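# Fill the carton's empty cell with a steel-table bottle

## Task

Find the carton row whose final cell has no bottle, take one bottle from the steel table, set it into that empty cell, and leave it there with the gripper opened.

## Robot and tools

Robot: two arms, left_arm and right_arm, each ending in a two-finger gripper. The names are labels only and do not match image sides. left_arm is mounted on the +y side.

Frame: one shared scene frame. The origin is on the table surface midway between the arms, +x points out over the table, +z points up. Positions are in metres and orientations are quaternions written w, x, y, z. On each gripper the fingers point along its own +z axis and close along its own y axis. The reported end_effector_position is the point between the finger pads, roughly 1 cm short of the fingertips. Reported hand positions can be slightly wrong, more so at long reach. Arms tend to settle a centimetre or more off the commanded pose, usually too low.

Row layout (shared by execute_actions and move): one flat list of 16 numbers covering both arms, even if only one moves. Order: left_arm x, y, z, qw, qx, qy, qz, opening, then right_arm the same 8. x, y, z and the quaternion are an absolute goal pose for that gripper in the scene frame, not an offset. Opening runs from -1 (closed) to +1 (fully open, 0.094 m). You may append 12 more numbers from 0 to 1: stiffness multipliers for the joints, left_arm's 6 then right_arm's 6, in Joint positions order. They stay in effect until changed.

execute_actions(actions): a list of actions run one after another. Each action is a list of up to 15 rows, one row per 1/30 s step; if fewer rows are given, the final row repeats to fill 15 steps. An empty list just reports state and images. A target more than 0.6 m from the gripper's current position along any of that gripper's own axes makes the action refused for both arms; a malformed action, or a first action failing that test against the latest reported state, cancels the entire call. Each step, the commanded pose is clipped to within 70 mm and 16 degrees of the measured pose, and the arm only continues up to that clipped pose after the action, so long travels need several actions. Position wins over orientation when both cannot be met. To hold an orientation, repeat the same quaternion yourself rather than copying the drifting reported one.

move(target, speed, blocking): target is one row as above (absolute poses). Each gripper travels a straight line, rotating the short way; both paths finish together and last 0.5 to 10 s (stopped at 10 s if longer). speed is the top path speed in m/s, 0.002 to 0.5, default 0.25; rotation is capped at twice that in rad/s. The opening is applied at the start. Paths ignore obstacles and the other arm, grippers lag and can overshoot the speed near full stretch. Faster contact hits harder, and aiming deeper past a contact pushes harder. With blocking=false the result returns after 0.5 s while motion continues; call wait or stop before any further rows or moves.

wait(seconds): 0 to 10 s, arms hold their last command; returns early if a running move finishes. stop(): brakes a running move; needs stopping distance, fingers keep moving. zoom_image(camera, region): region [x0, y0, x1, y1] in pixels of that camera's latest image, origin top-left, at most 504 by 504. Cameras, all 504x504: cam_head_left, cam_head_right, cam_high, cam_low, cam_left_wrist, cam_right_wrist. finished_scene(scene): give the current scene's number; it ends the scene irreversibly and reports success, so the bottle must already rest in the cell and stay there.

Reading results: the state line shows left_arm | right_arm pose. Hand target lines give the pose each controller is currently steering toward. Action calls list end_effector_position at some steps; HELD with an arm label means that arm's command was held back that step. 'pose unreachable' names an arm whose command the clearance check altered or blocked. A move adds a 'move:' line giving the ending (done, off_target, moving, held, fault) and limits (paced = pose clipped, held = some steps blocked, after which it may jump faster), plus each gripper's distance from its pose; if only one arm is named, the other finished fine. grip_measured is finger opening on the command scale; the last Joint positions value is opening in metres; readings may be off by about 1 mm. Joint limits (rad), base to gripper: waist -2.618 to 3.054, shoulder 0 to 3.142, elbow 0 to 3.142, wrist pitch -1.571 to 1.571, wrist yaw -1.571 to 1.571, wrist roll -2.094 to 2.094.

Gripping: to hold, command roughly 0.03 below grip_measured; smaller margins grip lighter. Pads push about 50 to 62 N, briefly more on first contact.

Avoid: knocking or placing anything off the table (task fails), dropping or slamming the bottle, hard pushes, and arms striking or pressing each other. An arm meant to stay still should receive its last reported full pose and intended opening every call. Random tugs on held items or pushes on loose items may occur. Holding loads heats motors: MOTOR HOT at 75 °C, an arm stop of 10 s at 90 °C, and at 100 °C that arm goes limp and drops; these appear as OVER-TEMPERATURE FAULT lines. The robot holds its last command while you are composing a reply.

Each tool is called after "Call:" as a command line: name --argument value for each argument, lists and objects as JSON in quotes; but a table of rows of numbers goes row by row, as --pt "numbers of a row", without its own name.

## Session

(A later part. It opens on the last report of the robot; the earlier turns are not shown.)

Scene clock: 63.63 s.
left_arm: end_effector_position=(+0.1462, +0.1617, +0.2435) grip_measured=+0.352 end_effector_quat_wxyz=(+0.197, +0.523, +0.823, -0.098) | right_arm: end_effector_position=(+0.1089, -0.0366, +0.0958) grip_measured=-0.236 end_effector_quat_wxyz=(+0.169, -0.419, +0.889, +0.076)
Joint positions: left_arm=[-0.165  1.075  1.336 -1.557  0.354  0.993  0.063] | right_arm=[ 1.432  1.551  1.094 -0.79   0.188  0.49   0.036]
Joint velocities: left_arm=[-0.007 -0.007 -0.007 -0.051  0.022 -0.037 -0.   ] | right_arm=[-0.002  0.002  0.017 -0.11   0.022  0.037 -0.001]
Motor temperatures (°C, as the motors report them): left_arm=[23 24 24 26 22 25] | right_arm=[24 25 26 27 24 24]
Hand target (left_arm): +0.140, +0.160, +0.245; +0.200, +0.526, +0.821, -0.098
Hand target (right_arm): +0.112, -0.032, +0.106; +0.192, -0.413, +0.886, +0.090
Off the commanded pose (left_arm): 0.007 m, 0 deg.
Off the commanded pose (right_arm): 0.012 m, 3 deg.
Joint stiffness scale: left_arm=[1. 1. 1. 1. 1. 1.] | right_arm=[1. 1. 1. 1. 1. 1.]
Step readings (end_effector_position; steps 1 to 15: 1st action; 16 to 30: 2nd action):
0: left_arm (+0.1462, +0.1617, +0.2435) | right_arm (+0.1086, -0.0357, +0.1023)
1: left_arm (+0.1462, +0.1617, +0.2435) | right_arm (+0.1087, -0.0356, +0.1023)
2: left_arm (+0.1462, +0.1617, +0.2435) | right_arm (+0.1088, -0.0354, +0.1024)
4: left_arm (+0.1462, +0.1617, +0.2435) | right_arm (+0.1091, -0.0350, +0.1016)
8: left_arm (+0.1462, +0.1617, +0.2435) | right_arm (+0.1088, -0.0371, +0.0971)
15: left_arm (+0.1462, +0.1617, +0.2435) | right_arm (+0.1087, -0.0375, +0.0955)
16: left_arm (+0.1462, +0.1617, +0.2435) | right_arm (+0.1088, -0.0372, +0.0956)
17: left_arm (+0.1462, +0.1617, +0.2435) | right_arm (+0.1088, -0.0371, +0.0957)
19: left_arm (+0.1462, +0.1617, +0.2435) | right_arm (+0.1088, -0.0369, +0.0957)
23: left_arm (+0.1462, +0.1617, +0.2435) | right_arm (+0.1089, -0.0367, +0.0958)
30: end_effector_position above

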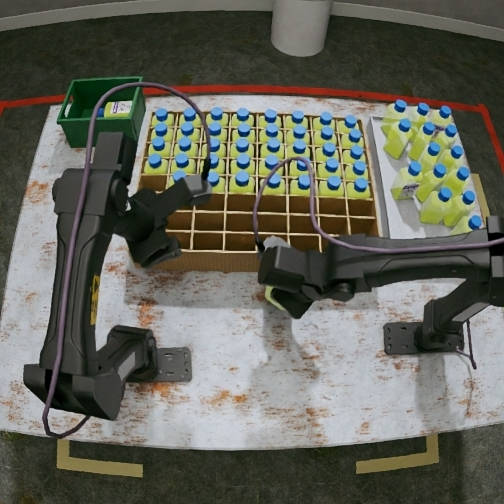

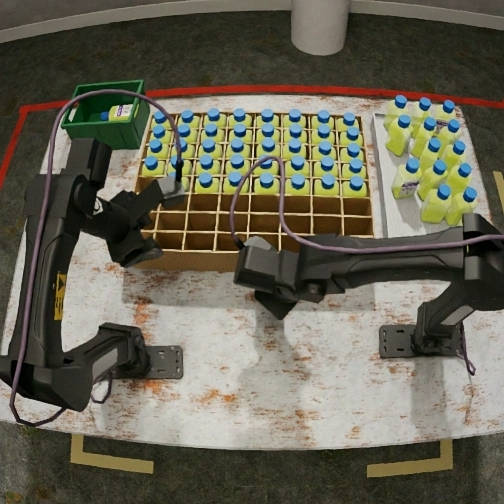

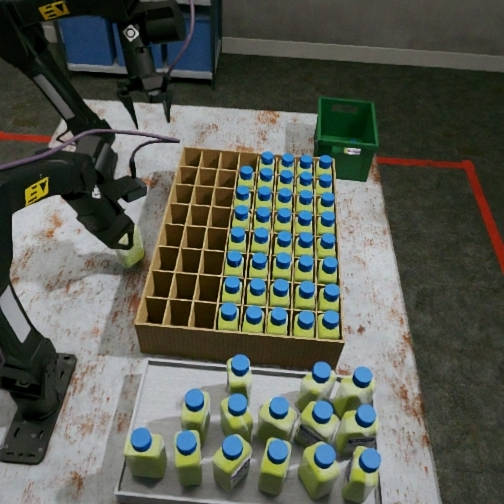

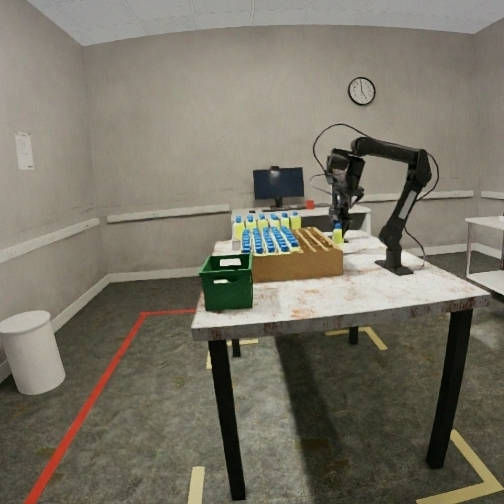

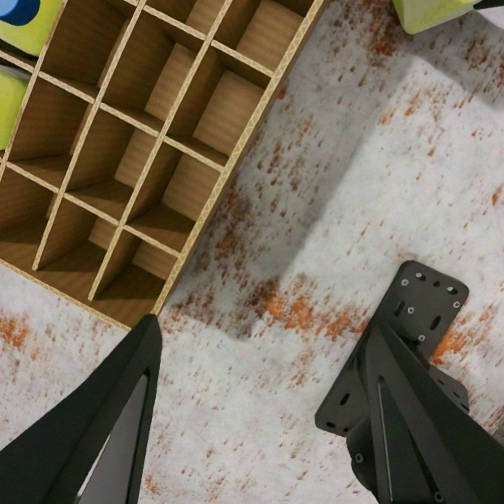

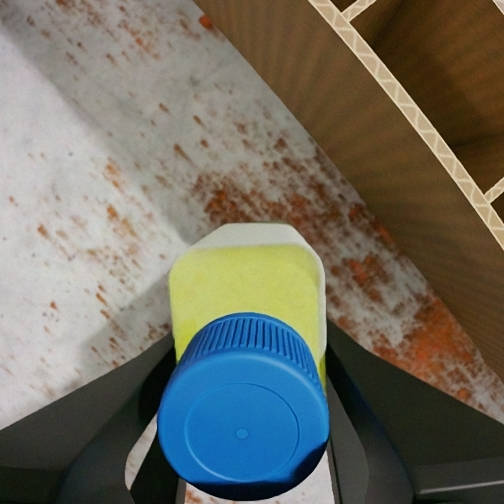

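Call:
execute_actions --actions '[[[0.14, 0.16, 0.245, 0.20, 0.526, 0.821, -0.098, 0.35, 0.112, -0.032, 0.106, 0.1923, -0.4130, 0.8856, 0.0897, 0.2]]]'

Call:
move --target '[0.135, 0.13, 0.235, 0.2034, 0.3339, 0.9174, -0.0740, 0.2, 0.108, -0.038, 0.185, 0.1923, -0.4130, 0.8856, 0.0897, 0.2]' --speed 0.15

Call:
move --target '[0.112, -0.037, 0.20, 0.2034, 0.3339, 0.9174, -0.0740, 0.2, 0.20, -0.31, 0.20, 0.1960, -0.1870, 0.9619, 0.0381, 0.2]' --speed 0.25

Scene clock: 65.70 s.
left_arm: end_effector_position=(+0.1462, +0.1617, +0.2435) grip_measured=+0.352 end_effector_quat_wxyz=(+0.197, +0.523, +0.823, -0.098) | right_arm: end_effector_position=(+0.1106, -0.0340, +0.0971) grip_measured=+0.198 end_effector_quat_wxyz=(+0.175, -0.417, +0.888, +0.079)
Joint positions: left_arm=[-0.165  1.075  1.336 -1.557  0.354  0.993  0.063] | right_arm=[ 1.432  1.551  1.094 -0.778  0.194  0.49   0.056]
Joint velocities: left_arm=[ 0.002 -0.027  0.007 -0.007  0.037  0.007  0.   ] | right_arm=[ 0.007 -0.012 -0.022 -0.007  0.007  0.022  0.   ]
Motor temperatures (°C, as the motors report them): left_arm=[23 24 24 26 22 25] | right_arm=[24 25 26 27 24 24]
Hand target (left_arm): +0.140, +0.160, +0.245; +0.200, +0.526, +0.821, -0.098
Hand target (right_arm): +0.112, -0.032, +0.106; +0.192, -0.413, +0.886, +0.090
Off the commanded pose (left_arm): 0.007 m, 0 deg.
Off the commanded pose (right_arm): 0.009 m, 2 deg.
Joint stiffness scale: left_arm=[1. 1. 1. 1. 1. 1.] | right_arm=[1. 1. 1. 1. 1. 1.]
Step readings (end_effector_position):
0: left_arm (+0.1462, +0.1617, +0.2435) | right_arm (+0.1089, -0.0366, +0.0958)
1: left_arm (+0.1462, +0.1617, +0.2435) | right_arm (+0.1090, -0.0365, +0.0959)
2: left_arm (+0.1462, +0.1617, +0.2435) | right_arm (+0.1093, -0.0361, +0.0961)
4: left_arm (+0.1462, +0.1617, +0.2435) | right_arm (+0.1100, -0.0352, +0.0965)
8: left_arm (+0.1462, +0.1617, +0.2435) | right_arm (+0.1104, -0.0347, +0.0968)
15: end_effector_position above

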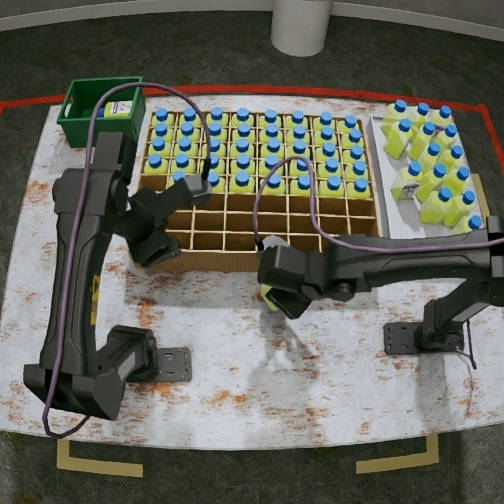

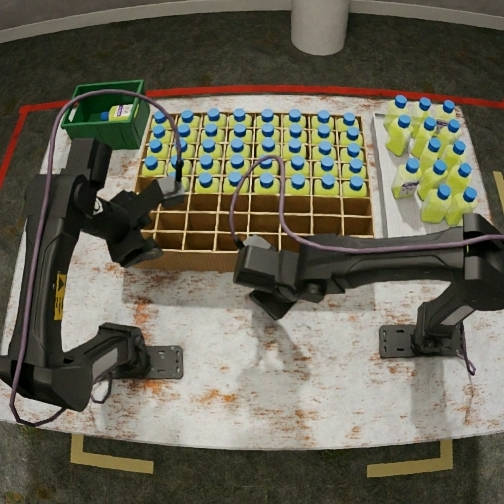

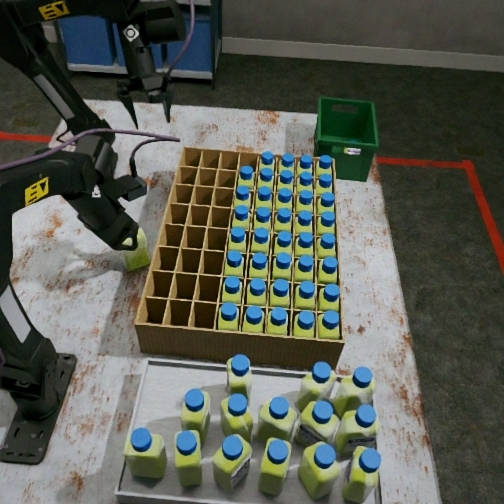

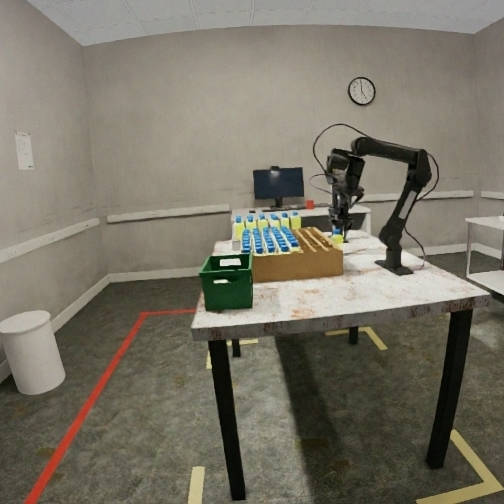

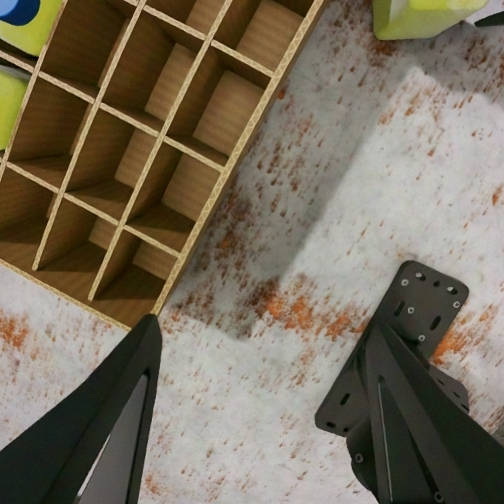

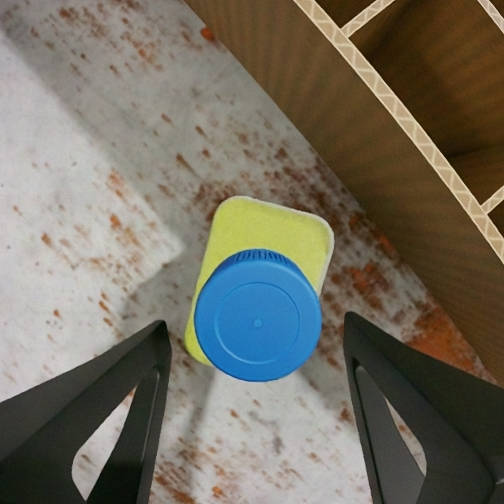

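Scene clock: 67.73 s.
left_arm: end_effector_position=(+0.1399, +0.1296, +0.2377) grip_measured=+0.202 end_effector_quat_wxyz=(+0.203, +0.332, +0.918, -0.080) | right_arm: end_effector_position=(+0.1069, -0.0403, +0.1676) grip_measured=+0.198 end_effector_quat_wxyz=(+0.175, -0.418, +0.888, +0.079)
Joint positions: left_arm=[-0.57   0.992  1.262 -1.411  0.096  0.177  0.056] | right_arm=[ 1.441  1.507  1.334 -1.065  0.198  0.498  0.056]
Joint velocities: left_arm=[-0.007 -0.007  0.002 -0.081 -0.007 -0.081  0.001] | right_arm=[ 0.002  0.007 -0.017 -0.007 -0.066 -0.051  0.001]
Motor temperatures (°C, as the motors report them): left_arm=[23 24 24 26 22 25] | right_arm=[24 25 26 27 24 24]
Hand target (left_arm): +0.136, +0.130, +0.236; +0.205, +0.332, +0.917, -0.079
Hand target (right_arm): +0.107, -0.040, +0.185; +0.192, -0.413, +0.886, +0.090
Off the commanded pose (left_arm): 0.006 m, 1 deg.
Off the commanded pose (right_arm): 0.018 m, 2 deg.
Joint stiffness scale: left_arm=[1. 1. 1. 1. 1. 1.] | right_arm=[1. 1. 1. 1. 1. 1.]
move: off_target (right_arm)

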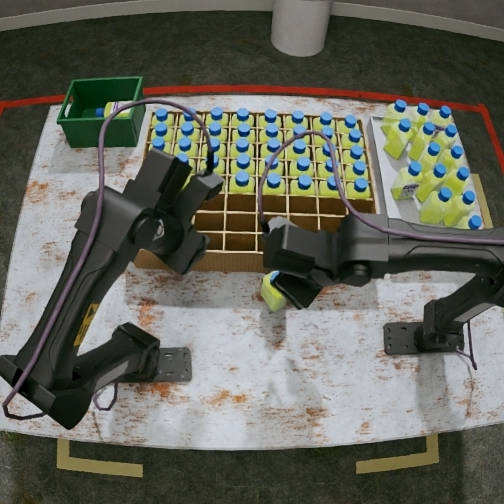

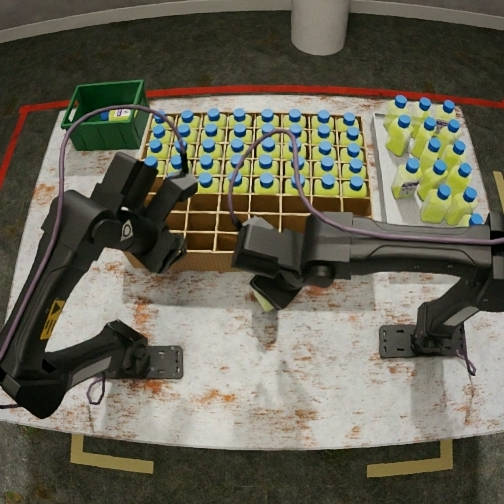

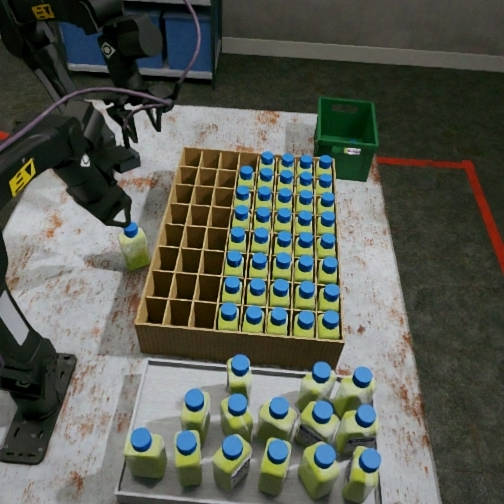

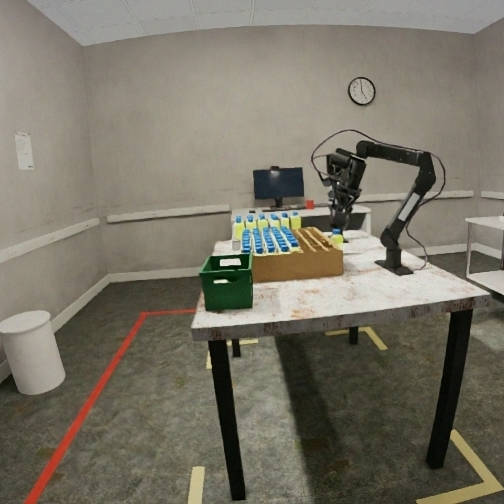

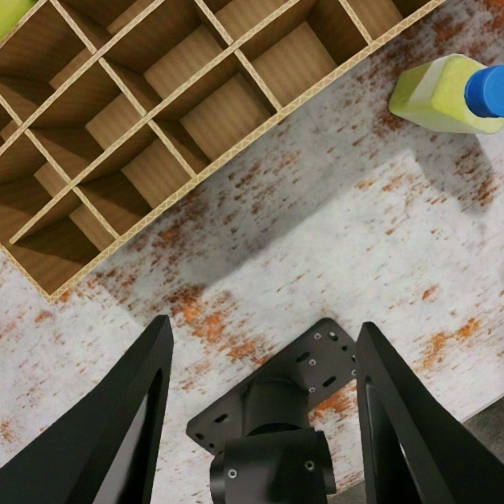

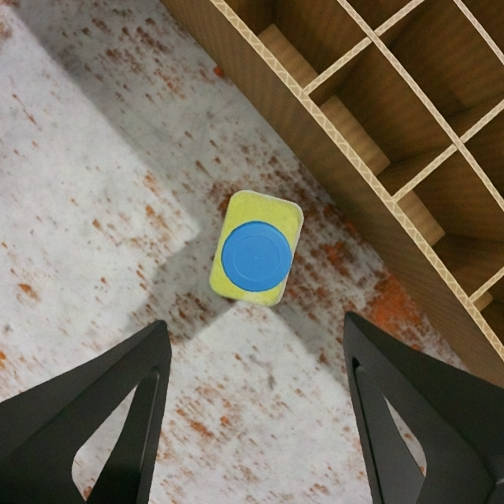

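Scene clock: 69.70 s.
left_arm: end_effector_position=(+0.1143, -0.0335, +0.1973) grip_measured=+0.202 end_effector_quat_wxyz=(+0.194, +0.333, +0.919, -0.080) | right_arm: end_effector_position=(+0.2066, -0.3126, +0.1967) grip_measured=+0.199 end_effector_quat_wxyz=(+0.208, -0.187, +0.960, +0.024)
Joint positions: left_arm=[-1.274  1.363  1.315 -1.139 -0.183 -0.469  0.056] | right_arm=[ 0.279  0.915  1.064 -1.299 -0.024 -0.132  0.056]
Joint velocities: left_arm=[ 0.007  0.012 -0.012 -0.007  0.007 -0.022  0.001] | right_arm=[-0.002 -0.017  0.007 -0.007  0.007 -0.037 -0.001]
Motor temperatures (°C, as the motors report them): left_arm=[23 24 24 26 22 25] | right_arm=[24 25 26 27 24 24]
Hand target (left_arm): +0.115, -0.039, +0.203; +0.202, +0.332, +0.918, -0.083
Hand target (right_arm): +0.202, -0.313, +0.200; +0.210, -0.189, +0.959, +0.029
Off the commanded pose (left_arm): 0.005 m, 1 deg.
Off the commanded pose (right_arm): 0.008 m, 2 deg.
Joint stiffness scale: left_arm=[1. 1. 1. 1. 1. 1.] | right_arm=[1. 1. 1. 1. 1. 1.]
move: done

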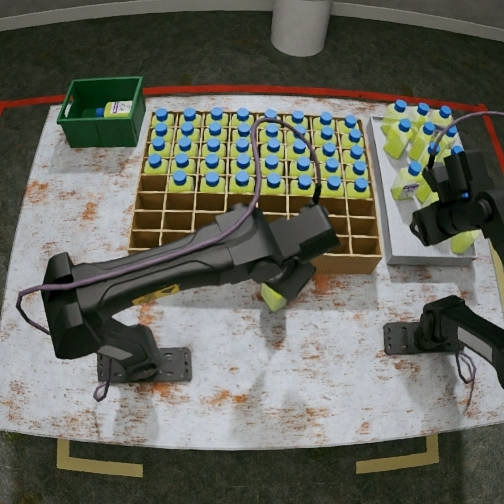

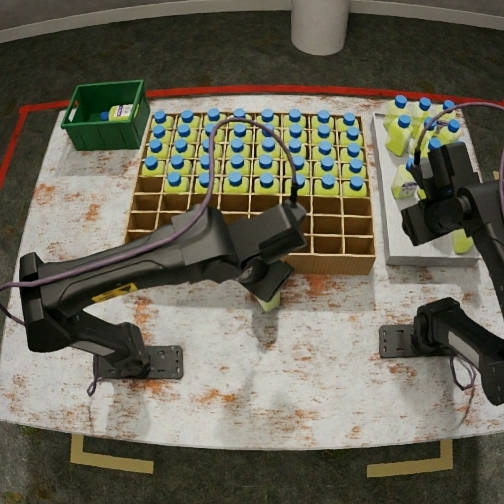

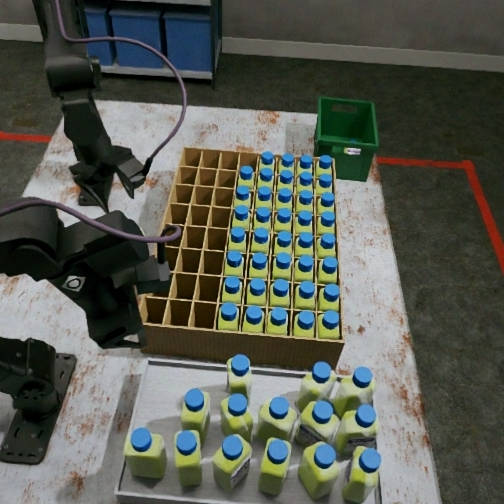

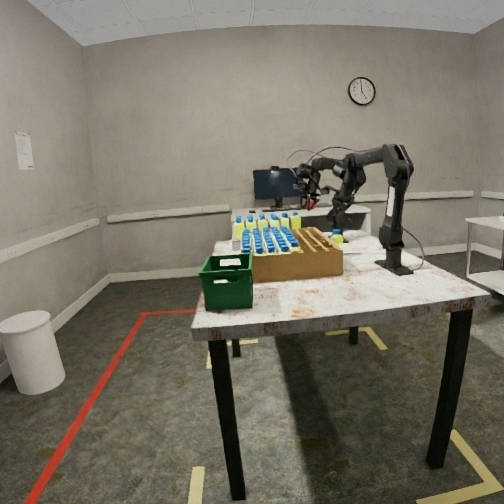

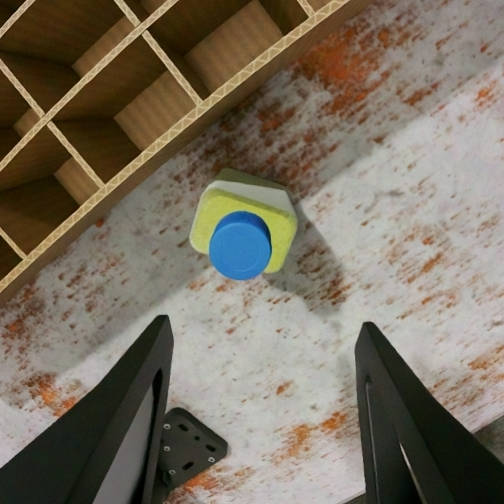

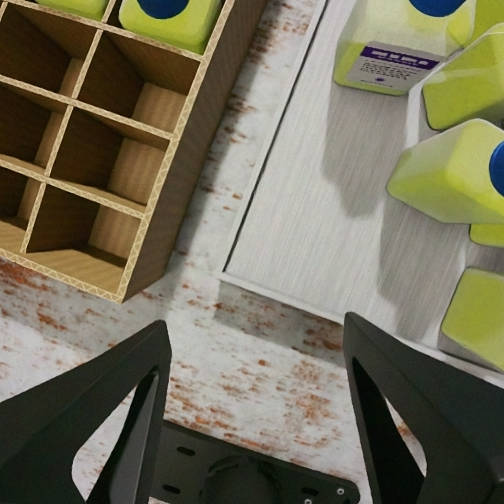

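Call:
move --target '[0.136, -0.040, 0.146, 0.1928, 0.4432, 0.8699, -0.0982, 0.2, 0.20, -0.31, 0.20, 0.1960, -0.1870, 0.9619, 0.0381, 0.2]' --speed 0.15

Scene clock: 73.90 s.
left_arm: end_effector_position=(+0.1355, -0.0445, +0.1539) grip_measured=+0.202 end_effector_quat_wxyz=(+0.202, +0.443, +0.868, -0.102) | right_arm: end_effector_position=(+0.2002, -0.3109, +0.1944) grip_measured=+0.199 end_effector_quat_wxyz=(+0.195, -0.190, +0.962, +0.032)
Joint positions: left_arm=[-1.161  1.363  1.124 -0.879 -0.066 -0.129  0.056] | right_arm=[ 0.279  0.915  1.064 -1.324 -0.042 -0.134  0.056]
Joint velocities: left_arm=[-0.002 -0.002 -0.002  0.037 -0.037 -0.022 -0.   ] | right_arm=[-0.007 -0.007  0.002  0.022 -0.022 -0.051 -0.   ]
Motor temperatures (°C, as the motors report them): left_arm=[23 24 24 26 22 25] | right_arm=[24 25 26 27 24 24]
Hand target (left_arm): +0.137, -0.041, +0.146; +0.193, +0.443, +0.870, -0.097
Hand target (right_arm): +0.200, -0.310, +0.200; +0.196, -0.187, +0.962, +0.038
Off the commanded pose (left_arm): 0.009 m, 1 deg.
Off the commanded pose (right_arm): 0.006 m, 1 deg.
Joint stiffness scale: left_arm=[1. 1. 1. 1. 1. 1.] | right_arm=[1. 1. 1. 1. 1. 1.]
move: done

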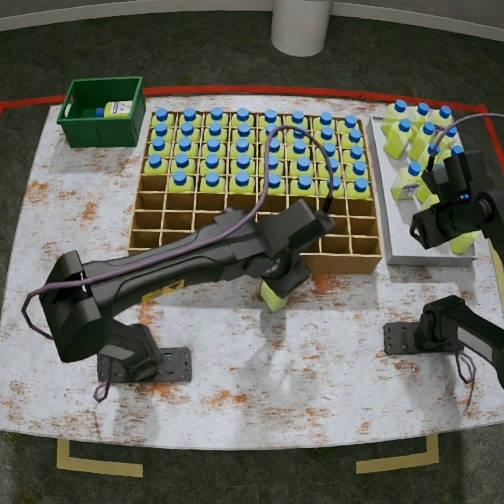

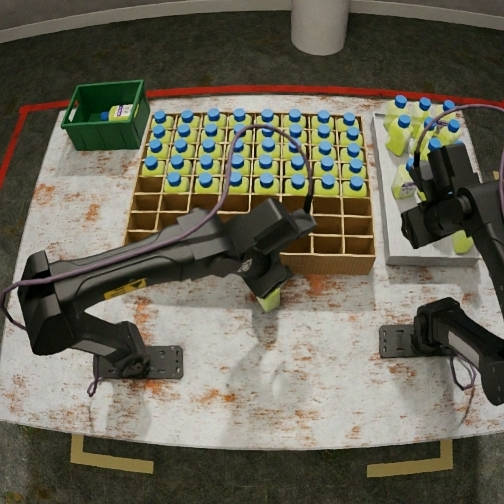

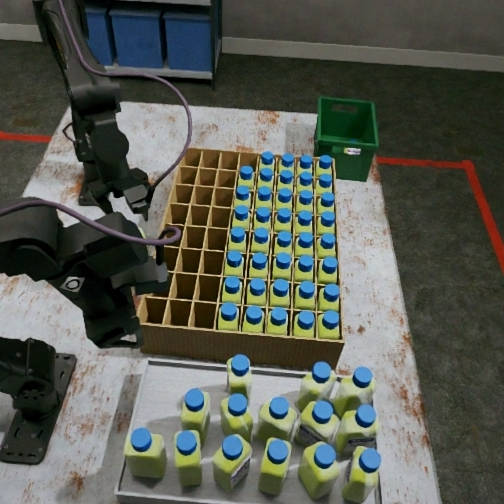

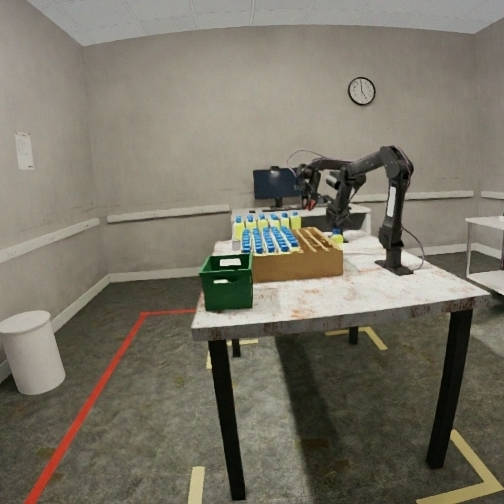

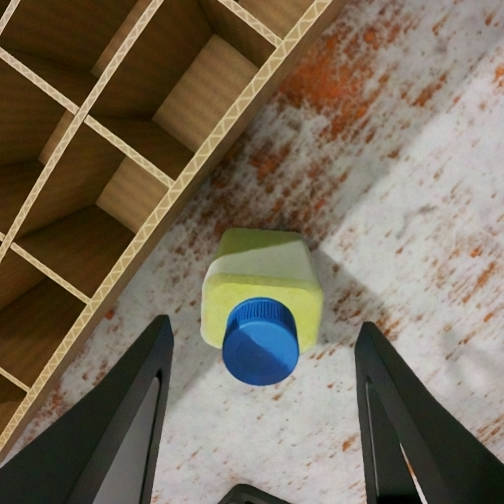

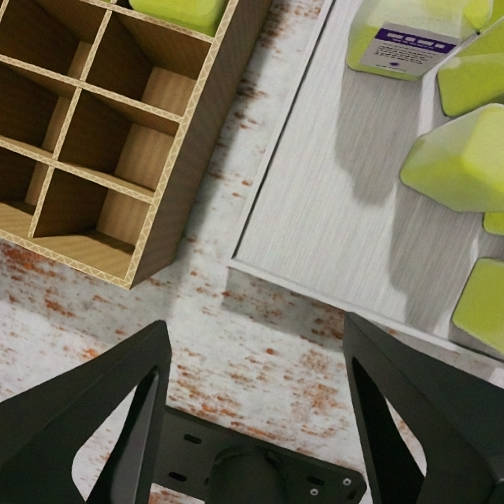

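Call:
move --target '[0.125, -0.028, 0.110, 0.1897, 0.4696, 0.8559, -0.1041, 0.2, 0.20, -0.31, 0.20, 0.1960, -0.1870, 0.9619, 0.0381, 0.2]' --speed 0.08

Scene clock: 77.90 s.
left_arm: end_effector_position=(+0.1248, -0.0329, +0.1086) grip_measured=+0.202 end_effector_quat_wxyz=(+0.187, +0.471, +0.856, -0.100) | right_arm: end_effector_position=(+0.2001, -0.3109, +0.1943) grip_measured=+0.199 end_effector_quat_wxyz=(+0.195, -0.190, +0.962, +0.032)
Joint positions: left_arm=[-1.158  1.34   0.937 -0.741 -0.037 -0.069  0.056] | right_arm=[ 0.279  0.915  1.064 -1.324 -0.042 -0.134  0.056]
Joint velocities: left_arm=[-0.017  0.007 -0.007 -0.022  0.066  0.125  0.001] | right_arm=[-0.002  0.007  0.007 -0.022  0.007  0.051 -0.001]
Motor temperatures (°C, as the motors report them): left_arm=[23 25 24 26 22 25] | right_arm=[24 25 26 27 24 24]
Hand target (left_arm): +0.126, -0.029, +0.110; +0.190, +0.470, +0.856, -0.104
Hand target (right_arm): +0.200, -0.310, +0.200; +0.196, -0.187, +0.962, +0.038
Off the commanded pose (left_arm): 0.005 m, 1 deg.
Off the commanded pose (right_arm): 0.006 m, 1 deg.
Joint stiffness scale: left_arm=[1. 1. 1. 1. 1. 1.] | right_arm=[1. 1. 1. 1. 1. 1.]
move: done

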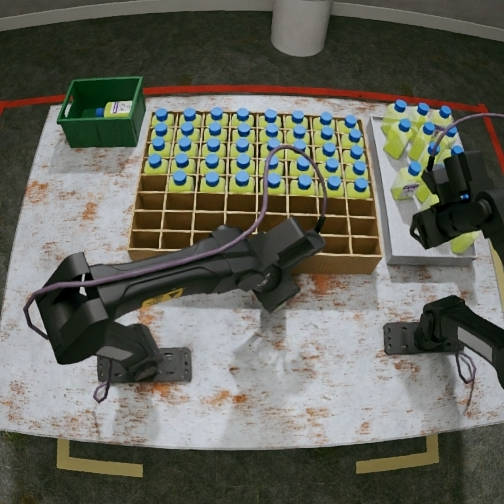

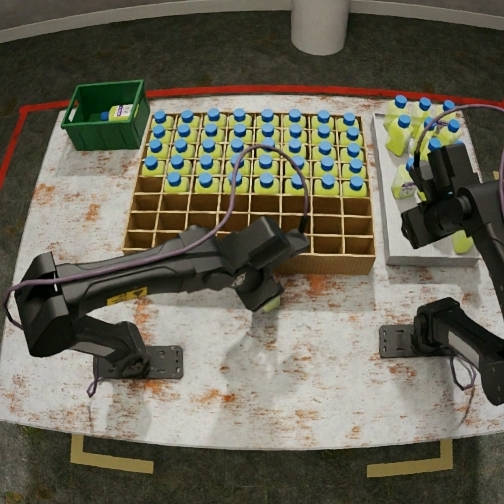

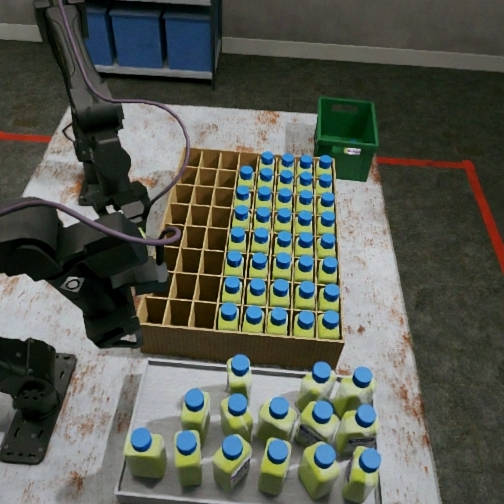

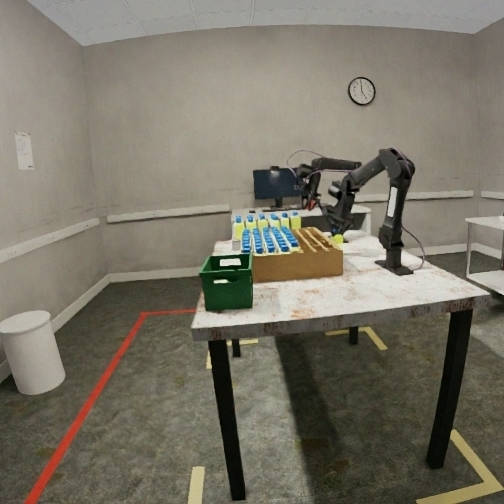

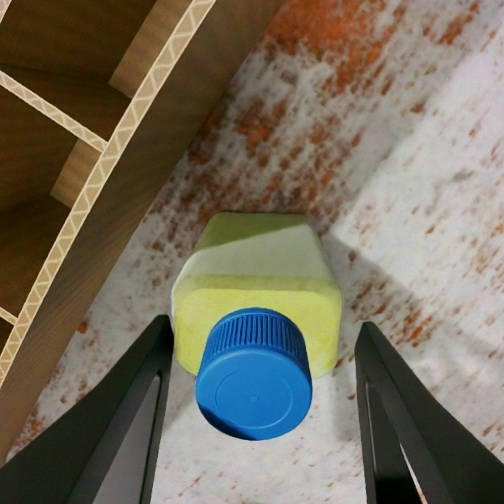

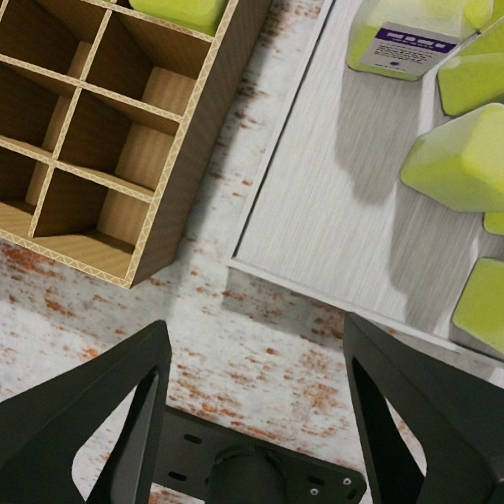

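Call:
move --target '[0.1215, -0.0205, 0.1195, 0.1897, 0.4696, 0.8559, -0.1041, 0.2, 0.20, -0.31, 0.20, 0.1960, -0.1870, 0.9619, 0.0381, 0.2]' --speed 0.04

Scene clock: 80.17 s.
left_arm: end_effector_position=(+0.1216, -0.0276, +0.1194) grip_measured=+0.202 end_effector_quat_wxyz=(+0.195, +0.471, +0.854, -0.106) | right_arm: end_effector_position=(+0.2000, -0.3110, +0.1943) grip_measured=+0.199 end_effector_quat_wxyz=(+0.195, -0.190, +0.962, +0.032)
Joint positions: left_arm=[-1.158  1.292  0.937 -0.77  -0.035 -0.067  0.056] | right_arm=[ 0.279  0.915  1.064 -1.325 -0.042 -0.134  0.056]
Joint velocities: left_arm=[-0.007 -0.002  0.007 -0.007  0.007 -0.007  0.   ] | right_arm=[-0.007  0.007  0.022  0.051 -0.081 -0.037 -0.   ]
Motor temperatures (°C, as the motors report them): left_arm=[23 25 24 26 22 25] | right_arm=[24 24 27 27 24 24]
Hand target (left_arm): +0.121, -0.020, +0.119; +0.190, +0.470, +0.856, -0.104
Hand target (right_arm): +0.200, -0.310, +0.200; +0.196, -0.187, +0.962, +0.038
Off the commanded pose (left_arm): 0.007 m, 1 deg.
Off the commanded pose (right_arm): 0.006 m, 1 deg.
Joint stiffness scale: left_arm=[1. 1. 1. 1. 1. 1.] | right_arm=[1. 1. 1. 1. 1. 1.]
move: done

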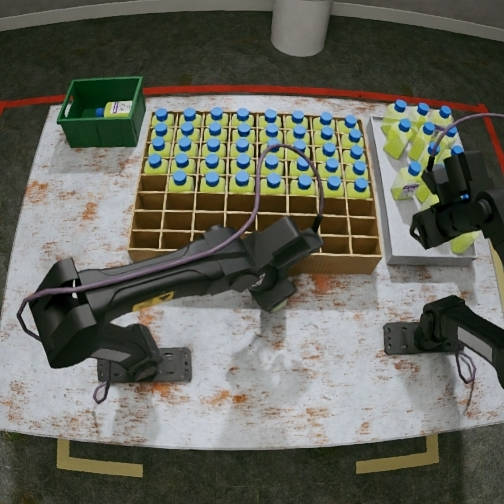

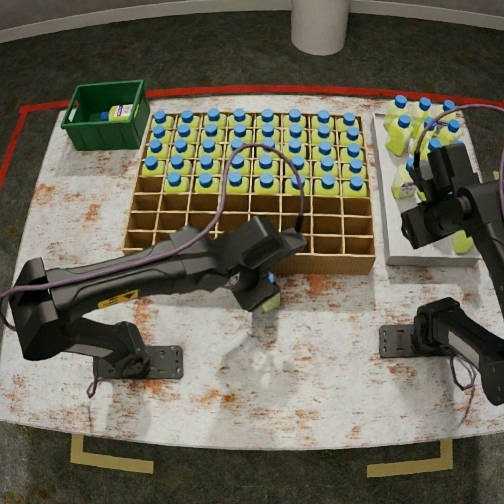

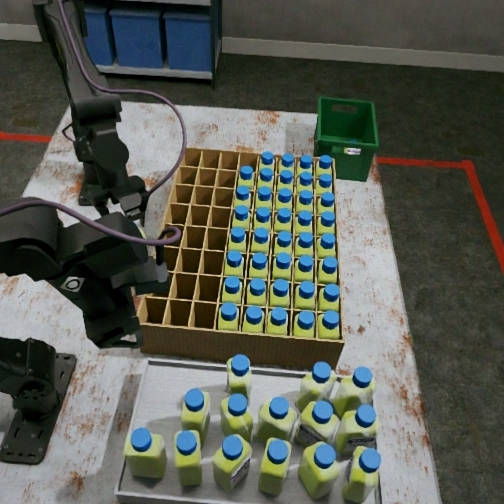

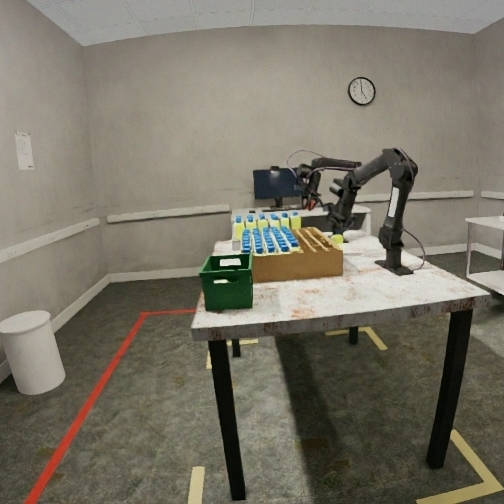

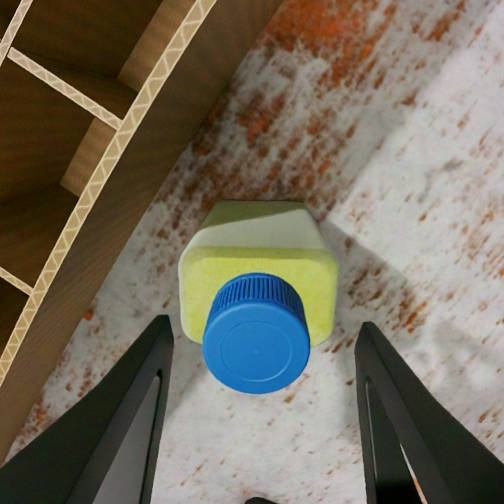

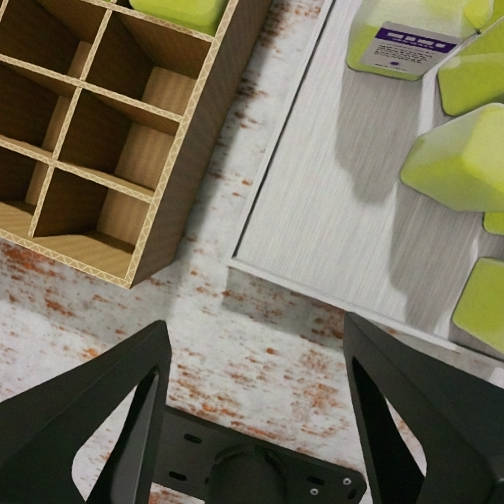

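Call:
execute_actions --actions '[[[0.1215, -0.0215, 0.118, 0.1897, 0.4696, 0.8559, -0.1041, 0.2, 0.20, -0.31, 0.20, 0.1960, -0.1870, 0.9619, 0.0381, 0.2],[0.1215, -0.0215, 0.117, 0.1897, 0.4696, 0.8559, -0.1041, 0.2, 0.20, -0.31, 0.20, 0.1960, -0.1870, 0.9619, 0.0381, 0.2],[0.1215, -0.0215, 0.116, 0.1897, 0.4696, 0.8559, -0.1041, 0.2, 0.20, -0.31, 0.20, 0.1960, -0.1870, 0.9619, 0.0381, 0.2],[0.1215, -0.0215, 0.115, 0.1897, 0.4696, 0.8559, -0.1041, 0.2, 0.20, -0.31, 0.20, 0.1960, -0.1870, 0.9619, 0.0381, 0.2],[0.1215, -0.0215, 0.114, 0.1897, 0.4696, 0.8559, -0.1041, 0.2, 0.20, -0.31, 0.20, 0.1960, -0.1870, 0.9619, 0.0381, 0.2]], [[0.1215, -0.0215, 0.114, 0.1897, 0.4696, 0.8559, -0.1041, 0.2, 0.20, -0.31, 0.20, 0.1960, -0.1870, 0.9619, 0.0381, 0.2]]]'

Scene clock: 82.27 s.
left_arm: end_effector_position=(+0.1219, -0.0280, +0.1197) grip_measured=+0.202 end_effector_quat_wxyz=(+0.196, +0.471, +0.853, -0.107) | right_arm: end_effector_position=(+0.2000, -0.3109, +0.1943) grip_measured=+0.199 end_effector_quat_wxyz=(+0.195, -0.190, +0.962, +0.032)
Joint positions: left_arm=[-1.158  1.292  0.937 -0.768 -0.035 -0.067  0.056] | right_arm=[ 0.279  0.915  1.064 -1.325 -0.043 -0.134  0.056]
Joint velocities: left_arm=[-0.002  0.007  0.007 -0.022 -0.007 -0.037  0.001] | right_arm=[ 0.017 -0.012 -0.017 -0.066  0.037 -0.007 -0.001]
Motor temperatures (°C, as the motors report them): left_arm=[23 25 24 26 22 25] | right_arm=[24 24 27 27 24 24]
Hand target (left_arm): +0.121, -0.022, +0.114; +0.190, +0.470, +0.856, -0.104
Hand target (right_arm): +0.200, -0.310, +0.200; +0.196, -0.187, +0.962, +0.038
Off the commanded pose (left_arm): 0.009 m, 1 deg.
Off the commanded pose (right_arm): 0.006 m, 1 deg.
Joint stiffness scale: left_arm=[1. 1. 1. 1. 1. 1.] | right_arm=[1. 1. 1. 1. 1. 1.]
Step readings (end_effector_position; steps 1 to 15: 1st action; 16 to 30: 2nd action):
0: left_arm (+0.1215, -0.0273, +0.1193) | right_arm (+0.2000, -0.3110, +0.1943)
1: left_arm (+0.1215, -0.0273, +0.1193) | right_arm (+0.2000, -0.3110, +0.1943)
2: left_arm (+0.1215, -0.0273, +0.1193) | right_arm (+0.2000, -0.3110, +0.1943)
4: left_arm (+0.1215, -0.0273, +0.1193) | right_arm (+0.2000, -0.3110, +0.1943)
8: left_arm (+0.1217, -0.0277, +0.1195) | right_arm (+0.2000, -0.3110, +0.1943)
15: left_arm (+0.1218, -0.0280, +0.1196) | right_arm (+0.2000, -0.3110, +0.1943)
16: left_arm (+0.1218, -0.0280, +0.1196) | right_arm (+0.2000, -0.3109, +0.1943)
17: left_arm (+0.1218, -0.0280, +0.1196) | right_arm (+0.2000, -0.3109, +0.1943)
19: left_arm (+0.1218, -0.0280, +0.1196) | right_arm (+0.2000, -0.3109, +0.1943)
23: left_arm (+0.1219, -0.0280, +0.1197) | right_arm (+0.2000, -0.3109, +0.1943)
30: end_effector_position above

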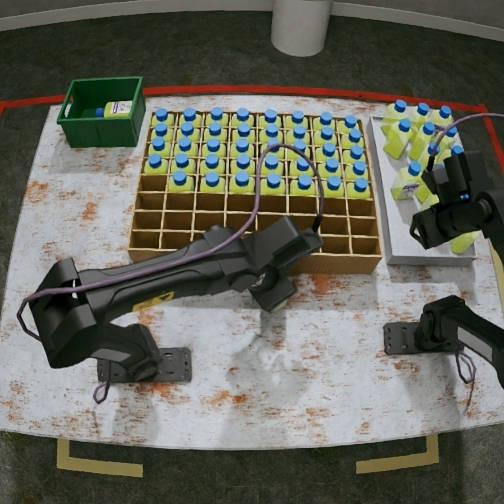

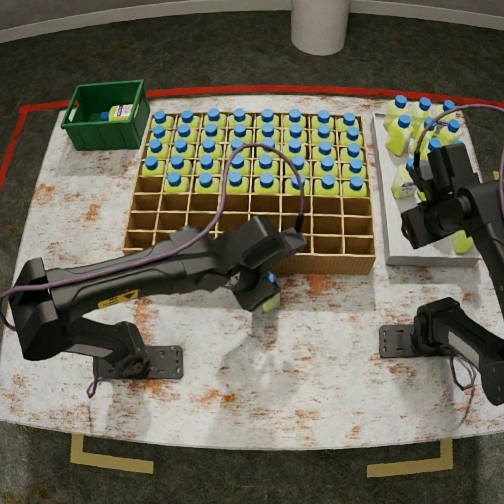

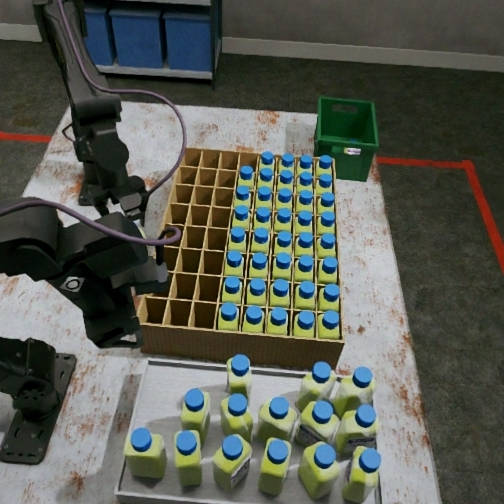

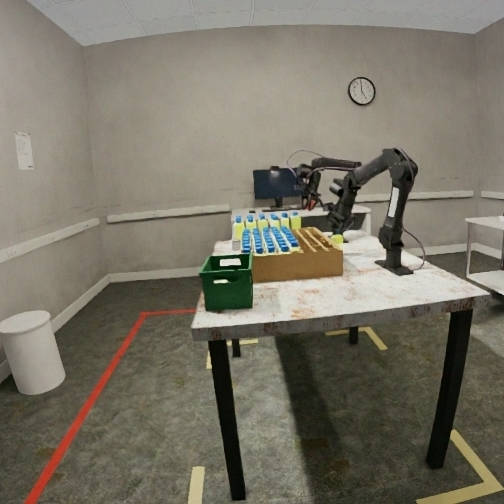

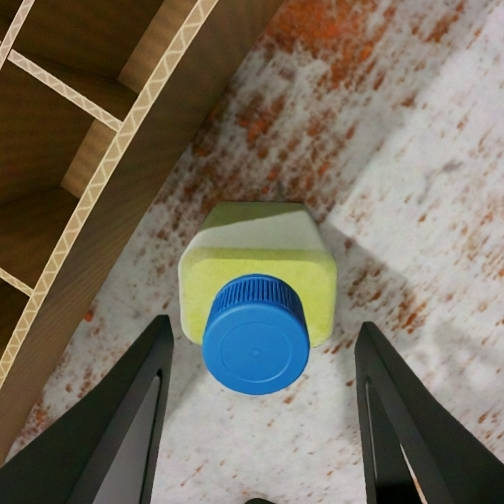

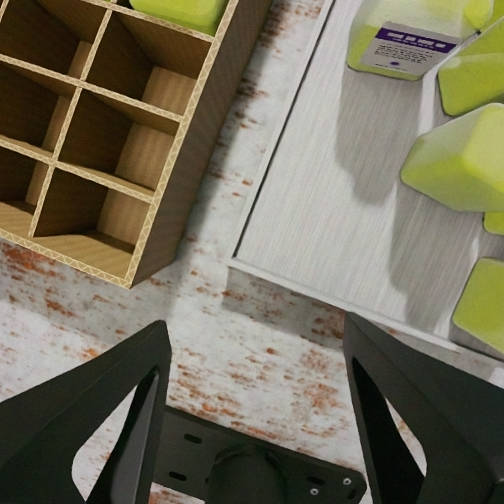

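Call:
execute_actions --actions '[[[0.1215, -0.0225, 0.112, 0.1897, 0.4696, 0.8559, -0.1041, 0.2, 0.20, -0.31, 0.20, 0.1960, -0.1870, 0.9619, 0.0381, 0.2],[0.1215, -0.0225, 0.111, 0.1897, 0.4696, 0.8559, -0.1041, 0.2, 0.20, -0.31, 0.20, 0.1960, -0.1870, 0.9619, 0.0381, 0.2],[0.1215, -0.0225, 0.110, 0.1897, 0.4696, 0.8559, -0.1041, 0.2, 0.20, -0.31, 0.20, 0.1960, -0.1870, 0.9619, 0.0381, 0.2]]]'

Scene clock: 83.47 s.
left_arm: end_effector_position=(+0.1211, -0.0266, +0.1139) grip_measured=+0.202 end_effector_quat_wxyz=(+0.194, +0.471, +0.854, -0.105) | right_arm: end_effector_position=(+0.2000, -0.3109, +0.1943) grip_measured=+0.199 end_effector_quat_wxyz=(+0.195, -0.190, +0.962, +0.032)
Joint positions: left_arm=[-1.158  1.292  0.916 -0.751 -0.035 -0.067  0.056] | right_arm=[ 0.279  0.915  1.064 -1.325 -0.043 -0.134  0.056]
Joint velocities: left_arm=[-0.012 -0.002 -0.007 -0.022 -0.051 -0.037  0.   ] | right_arm=[-0.002 -0.002 -0.027 -0.007 -0.022 -0.022  0.001]
Motor temperatures (°C, as the motors report them): left_arm=[23 25 24 26 22 25] | right_arm=[24 24 27 27 24 24]
Hand target (left_arm): +0.122, -0.023, +0.110; +0.190, +0.470, +0.856, -0.104
Hand target (right_arm): +0.200, -0.310, +0.200; +0.196, -0.187, +0.962, +0.038
Off the commanded pose (left_arm): 0.006 m, 1 deg.
Off the commanded pose (right_arm): 0.006 m, 1 deg.
Joint stiffness scale: left_arm=[1. 1. 1. 1. 1. 1.] | right_arm=[1. 1. 1. 1. 1. 1.]
Step readings (end_effector_position):
0: left_arm (+0.1219, -0.0280, +0.1197) | right_arm (+0.2000, -0.3109, +0.1943)
1: left_arm (+0.1219, -0.0281, +0.1192) | right_arm (+0.2000, -0.3109, +0.1943)
2: left_arm (+0.1219, -0.0281, +0.1185) | right_arm (+0.2000, -0.3109, +0.1943)
4: left_arm (+0.1214, -0.0271, +0.1160) | right_arm (+0.2000, -0.3109, +0.1943)
8: left_arm (+0.1206, -0.0256, +0.1135) | right_arm (+0.2000, -0.3109, +0.1943)
15: end_effector_position above

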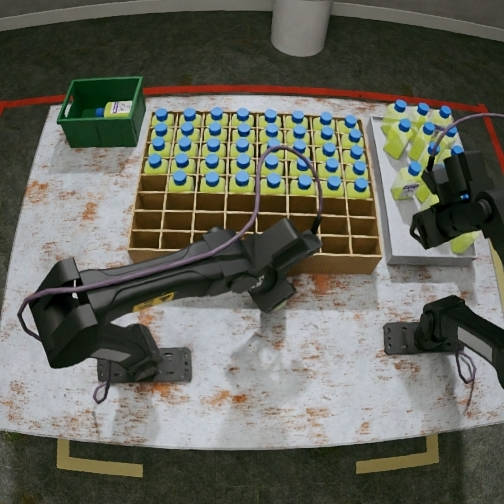

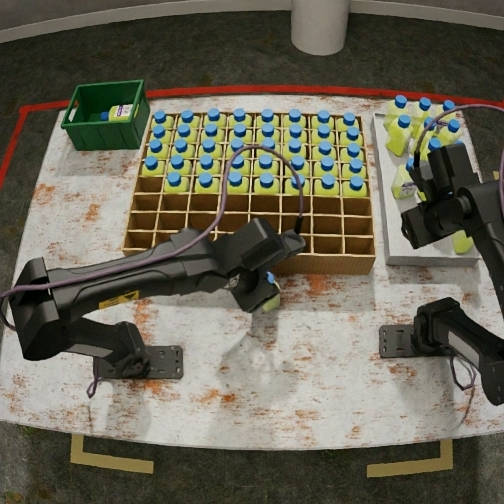

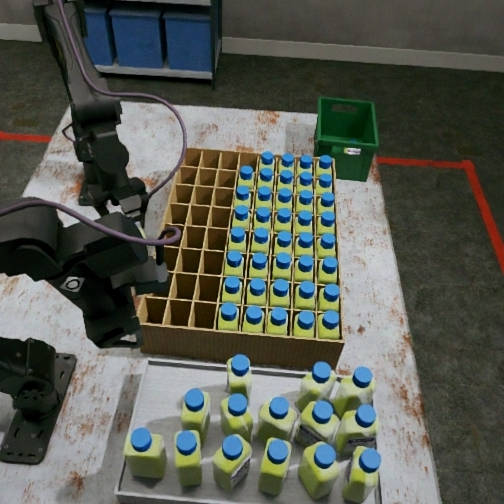

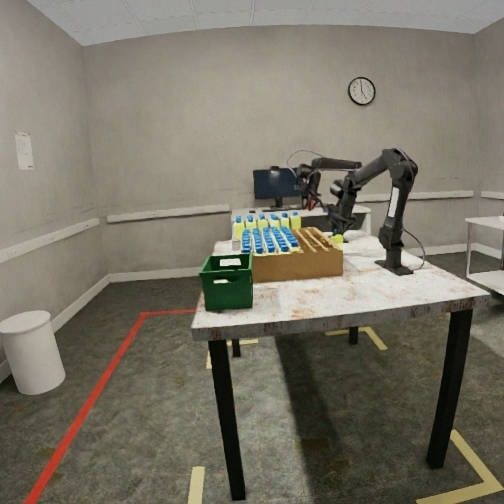

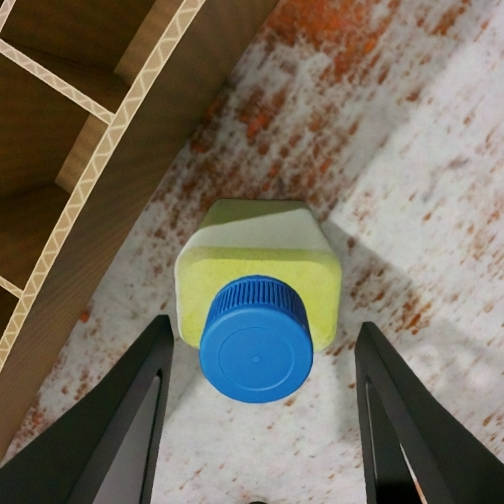

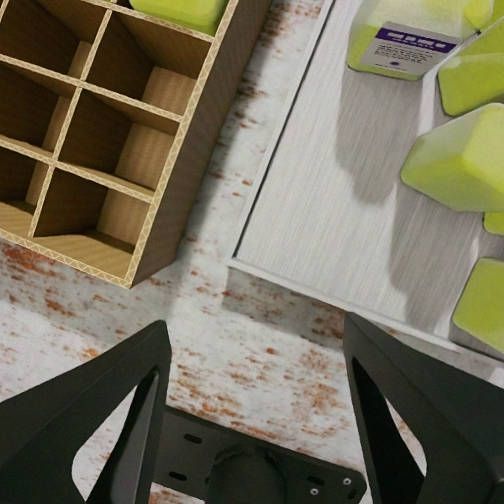

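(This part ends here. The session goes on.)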